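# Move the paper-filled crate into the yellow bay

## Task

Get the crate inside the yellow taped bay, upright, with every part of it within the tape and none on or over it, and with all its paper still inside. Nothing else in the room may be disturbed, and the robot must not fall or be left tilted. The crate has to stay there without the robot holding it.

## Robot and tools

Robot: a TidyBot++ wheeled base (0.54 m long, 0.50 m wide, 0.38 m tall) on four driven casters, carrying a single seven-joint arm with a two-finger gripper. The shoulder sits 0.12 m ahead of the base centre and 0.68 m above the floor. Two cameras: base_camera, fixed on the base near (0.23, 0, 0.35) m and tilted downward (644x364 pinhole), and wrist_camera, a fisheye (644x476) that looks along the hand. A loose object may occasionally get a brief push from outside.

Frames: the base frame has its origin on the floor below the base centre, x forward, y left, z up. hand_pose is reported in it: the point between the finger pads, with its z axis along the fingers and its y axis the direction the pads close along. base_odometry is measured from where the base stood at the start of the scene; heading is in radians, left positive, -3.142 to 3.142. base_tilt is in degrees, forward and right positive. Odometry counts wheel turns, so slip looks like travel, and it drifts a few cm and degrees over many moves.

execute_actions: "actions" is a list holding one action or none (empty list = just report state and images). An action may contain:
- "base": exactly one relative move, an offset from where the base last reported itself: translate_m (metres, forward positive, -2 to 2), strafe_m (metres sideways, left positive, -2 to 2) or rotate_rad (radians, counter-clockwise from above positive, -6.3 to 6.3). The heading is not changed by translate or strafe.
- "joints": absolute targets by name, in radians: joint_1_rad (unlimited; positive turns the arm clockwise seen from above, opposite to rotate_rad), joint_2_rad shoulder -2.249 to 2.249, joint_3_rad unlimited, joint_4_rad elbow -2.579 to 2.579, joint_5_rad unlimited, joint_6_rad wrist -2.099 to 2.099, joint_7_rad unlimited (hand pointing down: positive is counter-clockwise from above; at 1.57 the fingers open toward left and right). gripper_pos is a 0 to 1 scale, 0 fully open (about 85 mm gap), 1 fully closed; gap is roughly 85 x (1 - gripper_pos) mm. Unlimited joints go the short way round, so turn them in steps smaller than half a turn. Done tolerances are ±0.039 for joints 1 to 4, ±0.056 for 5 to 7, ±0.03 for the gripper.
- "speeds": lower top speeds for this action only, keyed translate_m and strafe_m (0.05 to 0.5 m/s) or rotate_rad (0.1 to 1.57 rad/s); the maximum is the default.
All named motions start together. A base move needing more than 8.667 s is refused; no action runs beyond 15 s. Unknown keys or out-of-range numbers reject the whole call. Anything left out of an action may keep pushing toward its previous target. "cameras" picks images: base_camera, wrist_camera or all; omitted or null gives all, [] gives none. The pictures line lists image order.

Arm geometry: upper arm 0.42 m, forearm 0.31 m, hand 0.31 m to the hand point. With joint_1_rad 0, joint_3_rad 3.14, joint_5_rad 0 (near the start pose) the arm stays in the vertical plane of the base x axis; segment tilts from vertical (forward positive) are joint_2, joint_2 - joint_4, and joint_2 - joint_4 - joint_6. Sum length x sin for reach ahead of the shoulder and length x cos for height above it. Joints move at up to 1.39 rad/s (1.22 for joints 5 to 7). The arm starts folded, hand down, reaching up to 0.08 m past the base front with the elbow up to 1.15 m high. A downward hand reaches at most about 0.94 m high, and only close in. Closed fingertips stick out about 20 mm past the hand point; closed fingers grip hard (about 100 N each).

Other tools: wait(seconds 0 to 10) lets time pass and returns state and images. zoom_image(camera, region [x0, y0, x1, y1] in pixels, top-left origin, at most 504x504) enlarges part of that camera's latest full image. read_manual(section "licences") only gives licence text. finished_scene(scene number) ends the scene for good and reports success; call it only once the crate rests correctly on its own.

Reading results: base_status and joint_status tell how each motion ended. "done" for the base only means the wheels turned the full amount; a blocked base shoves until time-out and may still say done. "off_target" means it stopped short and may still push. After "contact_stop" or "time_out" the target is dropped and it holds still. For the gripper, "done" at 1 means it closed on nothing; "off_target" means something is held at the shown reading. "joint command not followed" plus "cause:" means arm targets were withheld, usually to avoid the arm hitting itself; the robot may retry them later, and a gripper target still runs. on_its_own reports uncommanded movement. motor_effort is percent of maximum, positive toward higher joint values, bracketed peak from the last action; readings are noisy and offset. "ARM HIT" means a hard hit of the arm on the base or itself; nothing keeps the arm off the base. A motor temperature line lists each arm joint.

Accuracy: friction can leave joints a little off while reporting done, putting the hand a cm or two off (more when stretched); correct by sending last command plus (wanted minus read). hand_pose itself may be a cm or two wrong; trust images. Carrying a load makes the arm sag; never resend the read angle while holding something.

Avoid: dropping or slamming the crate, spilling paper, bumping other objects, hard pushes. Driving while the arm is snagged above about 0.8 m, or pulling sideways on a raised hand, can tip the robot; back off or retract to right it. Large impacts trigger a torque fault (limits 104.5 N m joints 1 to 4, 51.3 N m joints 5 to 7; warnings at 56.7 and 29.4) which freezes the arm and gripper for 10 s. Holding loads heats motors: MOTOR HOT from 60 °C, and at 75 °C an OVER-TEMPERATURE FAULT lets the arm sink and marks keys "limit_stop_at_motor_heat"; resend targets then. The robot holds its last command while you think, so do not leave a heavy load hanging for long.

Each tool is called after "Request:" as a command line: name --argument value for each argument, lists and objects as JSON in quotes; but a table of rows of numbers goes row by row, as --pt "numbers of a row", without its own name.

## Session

Request:
execute_actions --actions '[{"joints":{"joint_6_rad":-0.9,"joint_4_rad":-2.2}}]'

Scene clock: 1.40 s.
Motor temperatures (°C, as the motors report them): [37 35 34 37 48 48 50]
base_odometry: x=+0.000 y=+0.000 heading=+0.000 (m, m, rad; odometry frame)
base_tilt: forward=-0.3 right=-0.7 (deg)
base_status: not commanded
joint_positions: joint_1_rad=+0.053 joint_2_rad=-0.336 joint_3_rad=+3.092 joint_4_rad=-2.209 joint_5_rad=+0.012 joint_6_rad=-0.914 joint_7_rad=+1.575 gripper_pos=+0.000
joint_status: all done
motor_effort: joint_1_rad=+0(1) joint_2_rad=-7(6) joint_3_rad=-1(1) joint_4_rad=+19(19) joint_5_rad=-1(1) joint_6_rad=+3(4) joint_7_rad=+1(1) (%)
hand_pose: x=+0.3880 y=-0.0029 z=+0.6933 quat_wxyz=(+0.014, +0.984, +0.003, +0.176) (m; base frame)
pictures: base_camera, wrist_camera
camera_calibration (this result's frames):
wrist_camera: T_world_to_cam=[[-0.0446564, -0.99843, 0.0338226, -0.00881212], [-0.927393, 0.0288444, -0.372974, 0.679616], [0.371412, -0.0480225, -0.927225, 0.634032], [0, 0, 0, 1]] pos_world=[0.394391, 0.00204638, 0.841668]
Images, in order (width x height): base_camera 644x364, wrist_camera 644x476.

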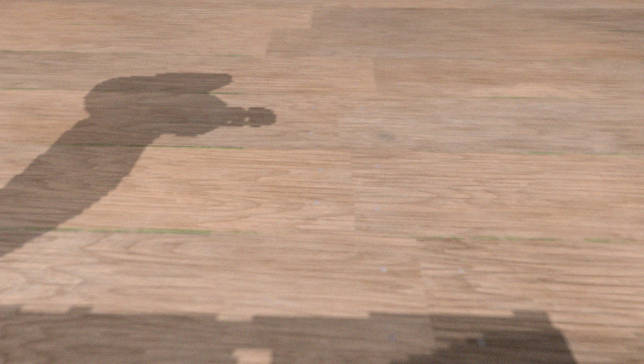

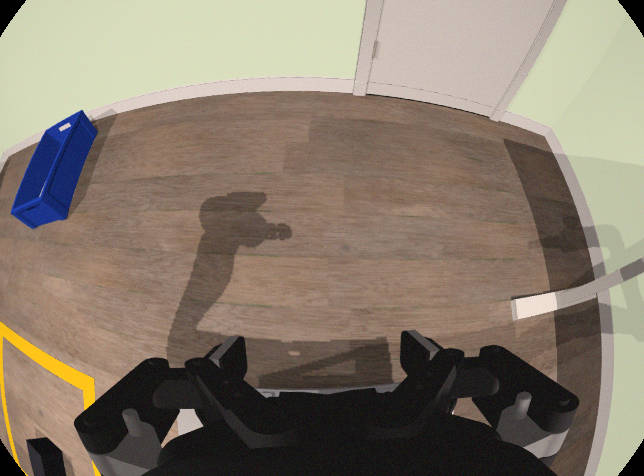

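Similar layout.

Request:
execute_actions --actions '[{"base":{"rotate_rad":1.57},"joints":{"joint_1_rad":-0.01,"joint_3_rad":3.15,"joint_5_rad":0,"joint_2_rad":-0.396,"joint_6_rad":-1.2}}]'

Scene clock: 6.67 s.
Motor temperatures (°C, as the motors report them): [37 35 34 37 48 48 50]
base_odometry: x=+0.000 y=+0.000 heading=+1.570 (m, m, rad; odometry frame)
base_tilt: forward=-0.3 right=-0.7 (deg)
base_status: done
joint_positions: joint_1_rad=+0.002 joint_2_rad=-0.388 joint_3_rad=+3.138 joint_4_rad=-2.206 joint_5_rad=+0.012 joint_6_rad=-1.184 joint_7_rad=+1.575 gripper_pos=+0.000
joint_status: all done
motor_effort: joint_1_rad=+0(1) joint_2_rad=-4(8) joint_3_rad=-1(0) joint_4_rad=+18(19) joint_5_rad=-1(0) joint_6_rad=+1(3) joint_7_rad=+1(0) (%)
hand_pose: x=+0.3080 y=-0.0018 z=+0.6862 quat_wxyz=(+0.006, +0.998, +0.004, +0.070) (m; base frame)
pictures: base_camera, wrist_camera
camera_calibration (this result's frames):
wrist_camera: T_world_to_cam=[[-0.0358981, -0.998971, 0.0277315, -0.00955273], [-0.985474, 0.0307769, -0.167012, 0.479325], [0.165987, -0.0333241, -0.985565, 0.760522], [0, 0, 0, 1]] pos_world=[0.345783, 0.00104868, 0.829861]
Images, in order (width x height): base_camera 644x364, wrist_camera 644x476.

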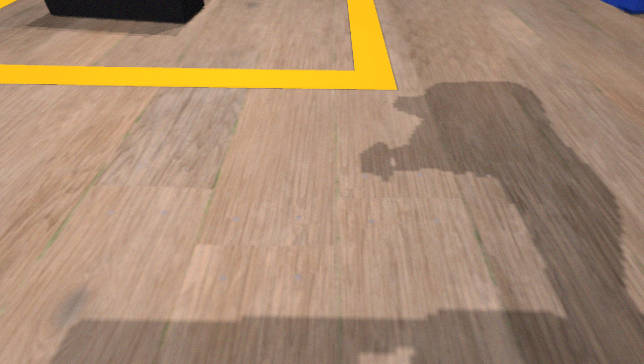

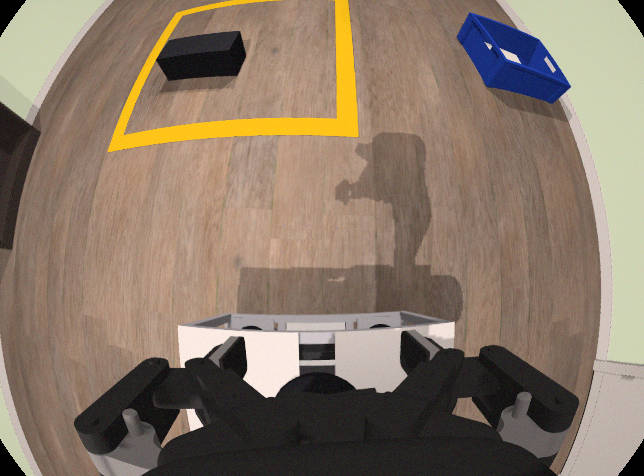

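Request:
execute_actions --actions '[{"base":{"strafe_m":-0.82},"joints":{"joint_2_rad":1.2,"joint_4_rad":-0.95,"joint_6_rad":-1.0}}]' --cameras '[]'

Request:
execute_actions --actions '[{"base":{"translate_m":0.64}}]'

Scene clock: 15.47 s.
Motor temperatures (°C, as the motors report them): [37 35 34 37 48 48 50]
base_odometry: x=+0.820 y=+0.000 heading=+1.570 (m, m, rad; odometry frame)
base_tilt: forward=-0.3 right=-0.7 (deg)
base_status: done
joint_positions: joint_1_rad=-0.002 joint_2_rad=+1.198 joint_3_rad=+3.141 joint_4_rad=-0.964 joint_5_rad=+0.012 joint_6_rad=-1.033 joint_7_rad=+1.575 gripper_pos=+0.000
joint_status: all done
motor_effort: joint_1_rad=+0(4) joint_2_rad=-52(54) joint_3_rad=-2(4) joint_4_rad=+15(18) joint_5_rad=-1(0) joint_6_rad=+0(1) joint_7_rad=+1(0) (%)
hand_pose: x=+0.7552 y=-0.0001 z=+0.3488 quat_wxyz=(+0.005, +1.000, +0.006, -0.027) (m; base frame)
pictures: none
No camera images: the call's "cameras" was empty. Leave "cameras" out to get every camera's image.

Scene clock: 18.13 s.
Motor temperatures (°C, as the motors report them): [37 35 34 37 48 48 50]
base_odometry: x=+0.821 y=+0.640 heading=+1.570 (m, m, rad; odometry frame)
base_tilt: forward=-0.3 right=-0.7 (deg)
base_status: done
joint_positions: joint_1_rad=-0.002 joint_2_rad=+1.198 joint_3_rad=+3.141 joint_4_rad=-0.958 joint_5_rad=+0.012 joint_6_rad=-1.029 joint_7_rad=+1.575 gripper_pos=+0.000
joint_status: not commanded
motor_effort: joint_1_rad=-1(1) joint_2_rad=-52(53) joint_3_rad=-2(2) joint_4_rad=+15(16) joint_5_rad=-1(0) joint_6_rad=+0(1) joint_7_rad=+1(1) (%)
hand_pose: x=+0.7594 y=+0.0000 z=+0.3502 quat_wxyz=(+0.005, +1.000, +0.006, -0.022) (m; base frame)
pictures: base_camera, wrist_camera
camera_calibration (this result's frames):
wrist_camera: T_world_to_cam=[[-0.0276455, -0.999119, 0.0315808, 0.0101278], [-0.999475, 0.028162, 0.0160317, 0.814442], [-0.0169069, -0.031121, -0.999373, 0.49824], [0, 0, 0, 1]] pos_world=[0.822717, 0.00268827, 0.484551]
Images, in order (width x height): base_camera 644x364, wrist_camera 644x476.

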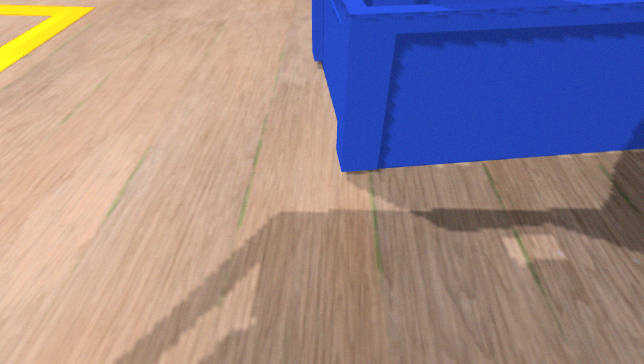

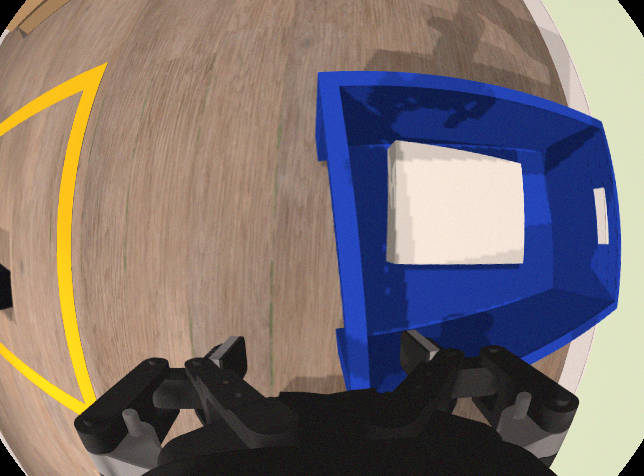

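Request:
execute_actions --actions '[{"base":{"translate_m":0.04},"joints":{"joint_1_rad":0.045}}]' --cameras '[]'

Request:
execute_actions --actions '[{"joints":{"joint_2_rad":1.51,"joint_4_rad":-0.79,"joint_6_rad":-0.83}}]'

Request:
execute_actions --actions '[{"joints":{"gripper_pos":1}}]' --cameras '[]'

Request:
execute_actions --actions '[{"base":{"strafe_m":0.2},"speeds":{"strafe_m":0.15}}]' --cameras '[]'

Request:
execute_actions --actions '[{"base":{"translate_m":0.17},"speeds":{"translate_m":0.12}}]' --cameras '[]'

Request:
execute_actions --actions '[{"base":{"strafe_m":0.55},"speeds":{"strafe_m":0.2}}]'

Scene clock: 29.07 s.
Motor temperatures (°C, as the motors report them): [37 35 34 37 48 48 50]
base_odometry: x=+0.821 y=+0.680 heading=+1.569 (m, m, rad; odometry frame)
base_tilt: forward=-0.3 right=-0.8 (deg)
base_status: done
joint_positions: joint_1_rad=+0.040 joint_2_rad=+1.198 joint_3_rad=+3.142 joint_4_rad=-0.954 joint_5_rad=+0.012 joint_6_rad=-1.028 joint_7_rad=+1.575 gripper_pos=+0.000
joint_status: all done
motor_effort: joint_1_rad=-1(3) joint_2_rad=-52(53) joint_3_rad=-2(3) joint_4_rad=+15(16) joint_5_rad=-1(0) joint_6_rad=+0(1) joint_7_rad=+1(0) (%)
hand_pose: x=+0.7607 y=-0.0281 z=+0.3511 quat_wxyz=(+0.005, +1.000, -0.015, -0.020) (m; base frame)
pictures: none
No camera images: the call's "cameras" was empty. Leave "cameras" out to get every camera's image.

Scene clock: 30.87 s.
Motor temperatures (°C, as the motors report them): [37 35 34 37 48 48 50]
base_odometry: x=+0.821 y=+0.680 heading=+1.569 (m, m, rad; odometry frame)
base_tilt: forward=-0.3 right=-0.8 (deg)
base_status: not commanded
joint_positions: joint_1_rad=+0.040 joint_2_rad=+1.513 joint_3_rad=+3.142 joint_4_rad=-0.801 joint_5_rad=+0.012 joint_6_rad=-0.863 joint_7_rad=+1.575 gripper_pos=+0.000
joint_status: all done
motor_effort: joint_1_rad=+0(0) joint_2_rad=-53(58) joint_3_rad=-2(3) joint_4_rad=+13(15) joint_5_rad=-1(1) joint_6_rad=+0(0) joint_7_rad=+0(0) (%)
hand_pose: x=+0.7593 y=-0.0277 z=+0.1824 quat_wxyz=(+0.004, +1.000, -0.014, -0.017) (m; base frame)
pictures: base_camera, wrist_camera
camera_calibration (this result's frames):
wrist_camera: T_world_to_cam=[[-0.0693292, -0.997106, 0.0312057, 0.0195475], [-0.997551, 0.0695826, 0.00710661, 0.819133], [-0.00925742, -0.0306366, -0.999488, 0.323899], [0, 0, 0, 1]] pos_world=[0.821481, -0.0275834, 0.317301]
Images, in order (width x height): base_camera 644x364, wrist_camera 644x476.

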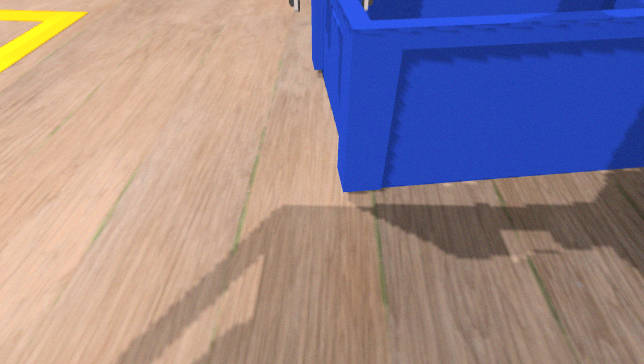

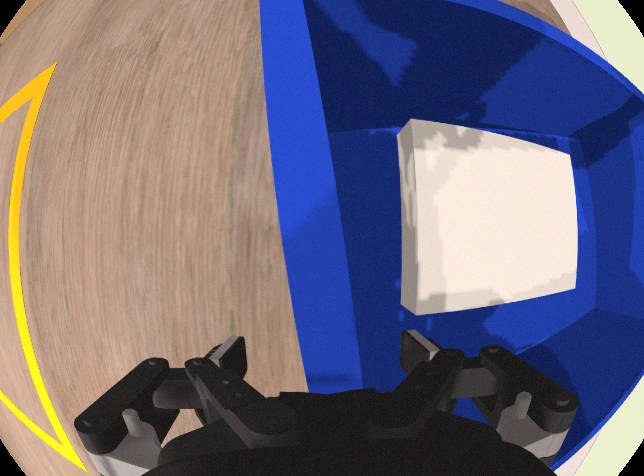

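Scene clock: 31.97 s.
Motor temperatures (°C, as the motors report them): [37 35 34 37 48 48 50]
base_odometry: x=+0.821 y=+0.680 heading=+1.569 (m, m, rad; odometry frame)
base_tilt: forward=-0.3 right=-0.8 (deg)
base_status: not commanded
joint_positions: joint_1_rad=+0.039 joint_2_rad=+1.513 joint_3_rad=+3.148 joint_4_rad=-0.800 joint_5_rad=+0.019 joint_6_rad=-0.861 joint_7_rad=+1.584 gripper_pos=+0.787
joint_status: gripper_pos off_target (ended at +0.787, target +1.000)
motor_effort: joint_1_rad=+2(6) joint_2_rad=-53(54) joint_3_rad=-4(9) joint_4_rad=+13(13) joint_5_rad=-6(8) joint_6_rad=+0(1) joint_7_rad=-4(5) (%)
hand_pose: x=+0.7599 y=-0.0317 z=+0.1826 quat_wxyz=(+0.010, +1.000, -0.007, -0.017) (m; base frame)
pictures: none
No camera images: the call's "cameras" was empty. Leave "cameras" out to get every camera's image.

Scene clock: 34.00 s.
Motor temperatures (°C, as the motors report them): [37 35 34 37 48 48 50]
base_odometry: x=+0.621 y=+0.680 heading=+1.569 (m, m, rad; odometry frame)
base_tilt: forward=-0.3 right=-0.7 (deg)
base_status: done
joint_positions: joint_1_rad=+0.078 joint_2_rad=+1.515 joint_3_rad=+3.175 joint_4_rad=-0.794 joint_5_rad=+0.028 joint_6_rad=-0.839 joint_7_rad=+1.587 gripper_pos=+0.803
joint_status: not commanded
motor_effort: joint_1_rad=-6(11) joint_2_rad=-56(57) joint_3_rad=-5(10) joint_4_rad=+15(15) joint_5_rad=-2(8) joint_6_rad=+1(4) joint_7_rad=+1(5) (%)
hand_pose: x=+0.7656 y=-0.0737 z=+0.1823 quat_wxyz=(+0.027, +0.999, -0.022, -0.005) (m; base frame)
pictures: none
No camera images: the call's "cameras" was empty. Leave "cameras" out to get every camera's image.

Scene clock: 36.03 s.
Motor temperatures (°C, as the motors report them): [37 35 34 37 48 48 50]
base_odometry: x=+0.621 y=+0.850 heading=+1.570 (m, m, rad; odometry frame)
base_tilt: forward=-0.3 right=-0.8 (deg)
base_status: done
joint_positions: joint_1_rad=+0.077 joint_2_rad=+1.510 joint_3_rad=+3.175 joint_4_rad=-0.809 joint_5_rad=+0.002 joint_6_rad=-0.858 joint_7_rad=+1.535 gripper_pos=+0.803
joint_status: not commanded
motor_effort: joint_1_rad=-6(8) joint_2_rad=-54(58) joint_3_rad=-6(5) joint_4_rad=+15(20) joint_5_rad=+0(3) joint_6_rad=+2(9) joint_7_rad=+8(10) (%)
hand_pose: x=+0.7549 y=-0.0658 z=+0.1821 quat_wxyz=(+0.017, +0.998, -0.057, -0.018) (m; base frame)
pictures: none
No camera images: the call's "cameras" was empty. Leave "cameras" out to get every camera's image.

Scene clock: 39.57 s.
Motor temperatures (°C, as the motors report them): [37 35 34 37 48 48 50]
base_odometry: x=+0.071 y=+0.851 heading=+1.570 (m, m, rad; odometry frame)
base_tilt: forward=-0.3 right=-0.8 (deg)
base_status: done
joint_positions: joint_1_rad=+0.090 joint_2_rad=+1.513 joint_3_rad=+3.184 joint_4_rad=-0.803 joint_5_rad=+0.015 joint_6_rad=-0.853 joint_7_rad=+1.560 gripper_pos=+0.803
joint_status: not commanded
motor_effort: joint_1_rad=-8(17) joint_2_rad=-54(56) joint_3_rad=-5(12) joint_4_rad=+15(15) joint_5_rad=-1(7) joint_6_rad=+2(2) joint_7_rad=+3(6) (%)
hand_pose: x=+0.7565 y=-0.0830 z=+0.1819 quat_wxyz=(+0.026, +0.998, -0.047, -0.015) (m; base frame)
pictures: base_camera, wrist_camera
camera_calibration (this result's frames):
wrist_camera: T_world_to_cam=[[-0.133476, -0.98814, 0.0759162, 0.00530816], [-0.991016, 0.133734, -0.00170291, 0.822237], [-0.00846982, -0.0754615, -0.997113, 0.316986], [0, 0, 0, 1]] pos_world=[0.818244, -0.0807953, 0.317068]
Images, in order (width x height): base_camera 644x364, wrist_camera 644x476.

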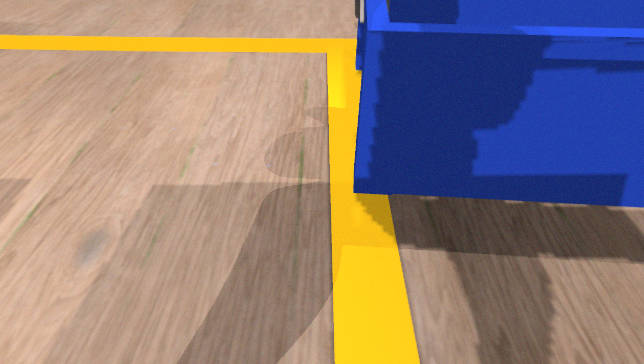

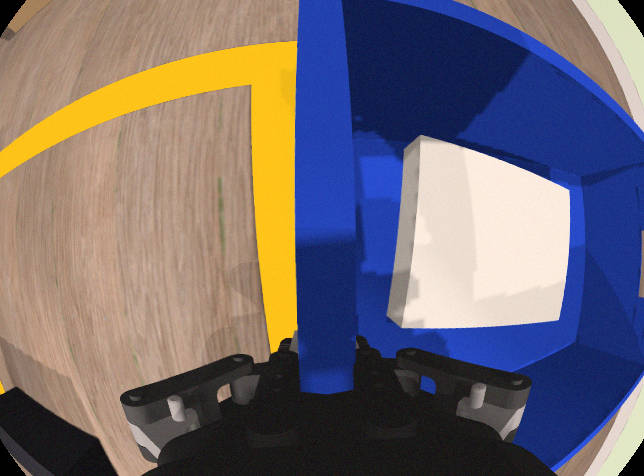

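Request:
execute_actions --actions '[{"base":{"strafe_m":0.3},"speeds":{"strafe_m":0.2}}]'

Scene clock: 44.67 s.
Motor temperatures (°C, as the motors report them): [37 35 34 37 48 48 50]
base_odometry: x=-0.229 y=+0.852 heading=+1.569 (m, m, rad; odometry frame)
base_tilt: forward=-0.3 right=-0.7 (deg)
base_status: done
joint_positions: joint_1_rad=+0.092 joint_2_rad=+1.515 joint_3_rad=+3.185 joint_4_rad=-0.797 joint_5_rad=+0.018 joint_6_rad=-0.852 joint_7_rad=+1.566 gripper_pos=+0.804
joint_status: not commanded
motor_effort: joint_1_rad=-8(16) joint_2_rad=-52(57) joint_3_rad=-5(11) joint_4_rad=+15(15) joint_5_rad=-1(7) joint_6_rad=+2(2) joint_7_rad=+3(3) (%)
hand_pose: x=+0.7589 y=-0.0853 z=+0.1819 quat_wxyz=(+0.028, +0.999, -0.044, -0.013) (m; base frame)
pictures: base_camera, wrist_camera
camera_calibration (this result's frames):
wrist_camera: T_world_to_cam=[[-0.127714, -0.988753, 0.0778285, -0.00139924], [-0.991806, 0.127576, -0.00676465, 0.825879], [-0.00324049, -0.0780547, -0.996944, 0.312581], [0, 0, 0, 1]] pos_world=[0.819946, -0.0823474, 0.317321]
Images, in order (width x height): base_camera 644x364, wrist_camera 644x476.

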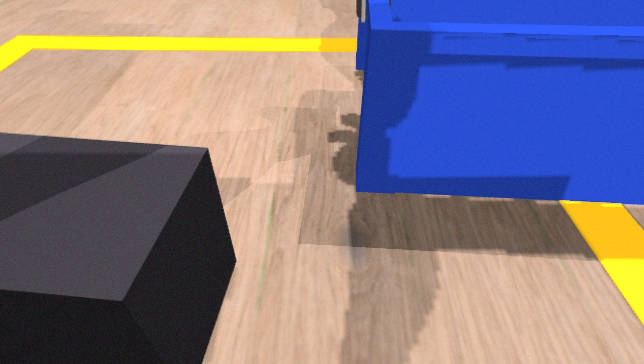

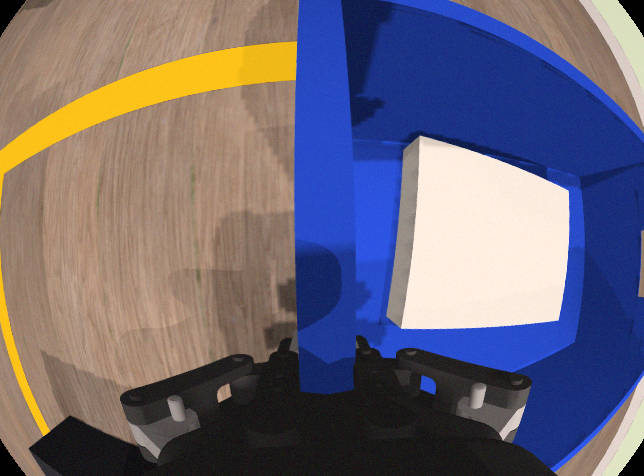

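Request:
execute_actions --actions '[{"base":{"strafe_m":0.48},"speeds":{"strafe_m":0.2}}]'

Request:
execute_actions --actions '[{"joints":{"gripper_pos":0,"joint_1_rad":0.1}}]' --cameras '[]'

Request:
execute_actions --actions '[{"joints":{"joint_2_rad":0.9,"joint_4_rad":-1.0,"joint_6_rad":-1.2}}]'

Scene clock: 55.37 s.
Motor temperatures (°C, as the motors report them): [37 35 34 37 48 48 50]
base_odometry: x=-0.709 y=+0.852 heading=+1.569 (m, m, rad; odometry frame)
base_tilt: forward=-0.3 right=-0.8 (deg)
base_status: done
joint_positions: joint_1_rad=+0.093 joint_2_rad=+1.516 joint_3_rad=+3.185 joint_4_rad=-0.793 joint_5_rad=+0.019 joint_6_rad=-0.851 joint_7_rad=+1.568 gripper_pos=+0.804
joint_status: not commanded
motor_effort: joint_1_rad=-8(16) joint_2_rad=-52(57) joint_3_rad=-5(11) joint_4_rad=+15(15) joint_5_rad=-1(7) joint_6_rad=+3(2) joint_7_rad=+3(2) (%)
hand_pose: x=+0.7603 y=-0.0863 z=+0.1819 quat_wxyz=(+0.028, +0.999, -0.043, -0.011) (m; base frame)
pictures: base_camera, wrist_camera
camera_calibration (this result's frames):
wrist_camera: T_world_to_cam=[[-0.125497, -0.988939, 0.0790631, -0.00406618], [-0.992094, 0.125116, -0.00977107, 0.827964], [-0.000229098, -0.0796643, -0.996822, 0.310094], [0, 0, 0, 1]] pos_world=[0.820979, -0.0829097, 0.31752]
Images, in order (width x height): base_camera 644x364, wrist_camera 644x476.

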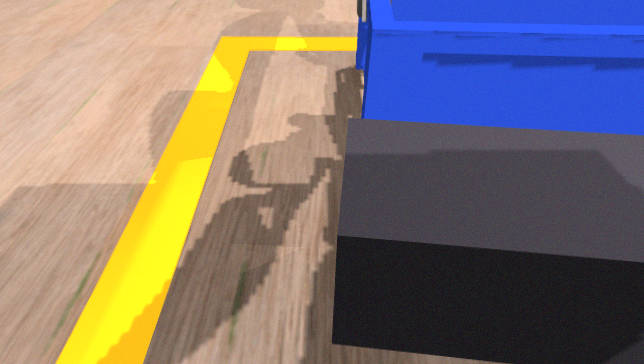

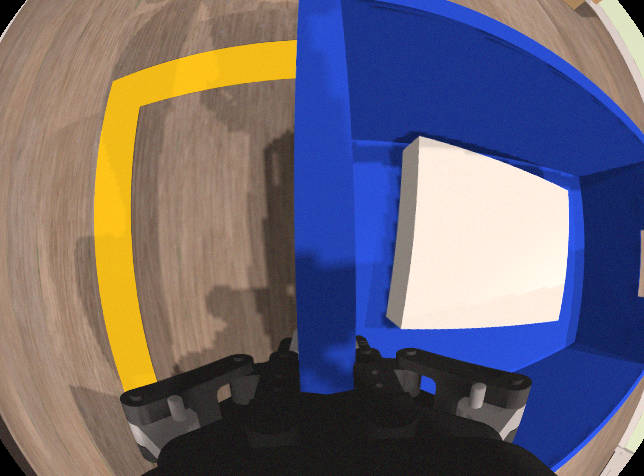

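Scene clock: 56.47 s.
Motor temperatures (°C, as the motors report them): [37 35 34 37 48 48 50]
base_odometry: x=-0.709 y=+0.852 heading=+1.569 (m, m, rad; odometry frame)
base_tilt: forward=-0.3 right=-0.8 (deg)
base_status: not commanded
joint_positions: joint_1_rad=+0.098 joint_2_rad=+1.516 joint_3_rad=+3.166 joint_4_rad=-0.793 joint_5_rad=+0.018 joint_6_rad=-0.851 joint_7_rad=+1.568 gripper_pos=+0.000
joint_status: all done
motor_effort: joint_1_rad=+0(9) joint_2_rad=-53(55) joint_3_rad=-2(5) joint_4_rad=+13(15) joint_5_rad=-1(0) joint_6_rad=+0(2) joint_7_rad=+1(2) (%)
hand_pose: x=+0.7609 y=-0.0788 z=+0.1817 quat_wxyz=(+0.018, +0.999, -0.045, -0.011) (m; base frame)
pictures: none
No camera images: the call's "cameras" was empty. Leave "cameras" out to get every camera's image.

Scene clock: 58.47 s.
Motor temperatures (°C, as the motors report them): [37 35 34 37 48 48 50]
base_odometry: x=-0.709 y=+0.852 heading=+1.569 (m, m, rad; odometry frame)
base_tilt: forward=-0.3 right=-0.7 (deg)
base_status: not commanded
joint_positions: joint_1_rad=+0.098 joint_2_rad=+0.899 joint_3_rad=+3.166 joint_4_rad=-0.987 joint_5_rad=+0.018 joint_6_rad=-1.168 joint_7_rad=+1.568 gripper_pos=+0.000
joint_status: all done
motor_effort: joint_1_rad=+0(0) joint_2_rad=-49(58) joint_3_rad=-2(2) joint_4_rad=+18(19) joint_5_rad=-1(1) joint_6_rad=+1(2) joint_7_rad=+1(2) (%)
hand_pose: x=+0.7697 y=-0.0802 z=+0.5363 quat_wxyz=(+0.020, +0.997, -0.054, +0.043) (m; base frame)
pictures: base_camera, wrist_camera
camera_calibration (this result's frames):
wrist_camera: T_world_to_cam=[[-0.152416, -0.98692, 0.0525149, 0.0101535], [-0.982539, 0.145574, -0.115869, 0.89119], [0.106709, -0.0692583, -0.991875, 0.579706], [0, 0, 0, 1]] pos_world=[0.815316, -0.0795639, 0.677724]
Images, in order (width x height): base_camera 644x364, wrist_camera 644x476.

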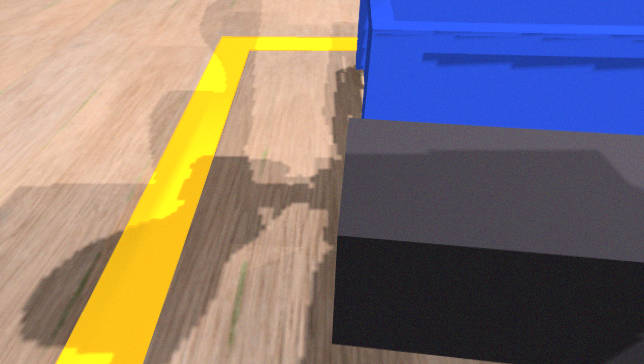

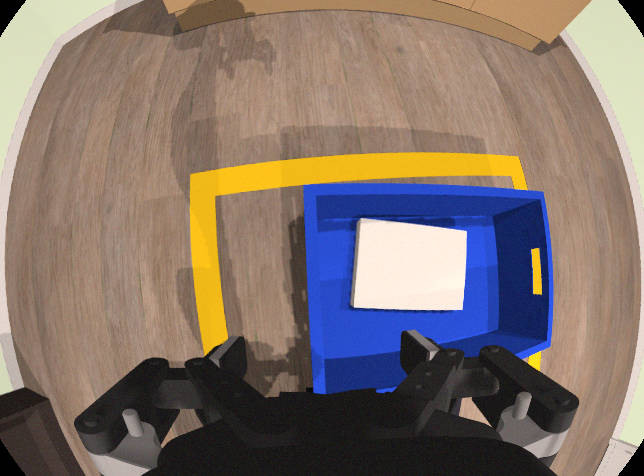

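Request:
finished_scene --scene 2

The scene is finished: the task was done.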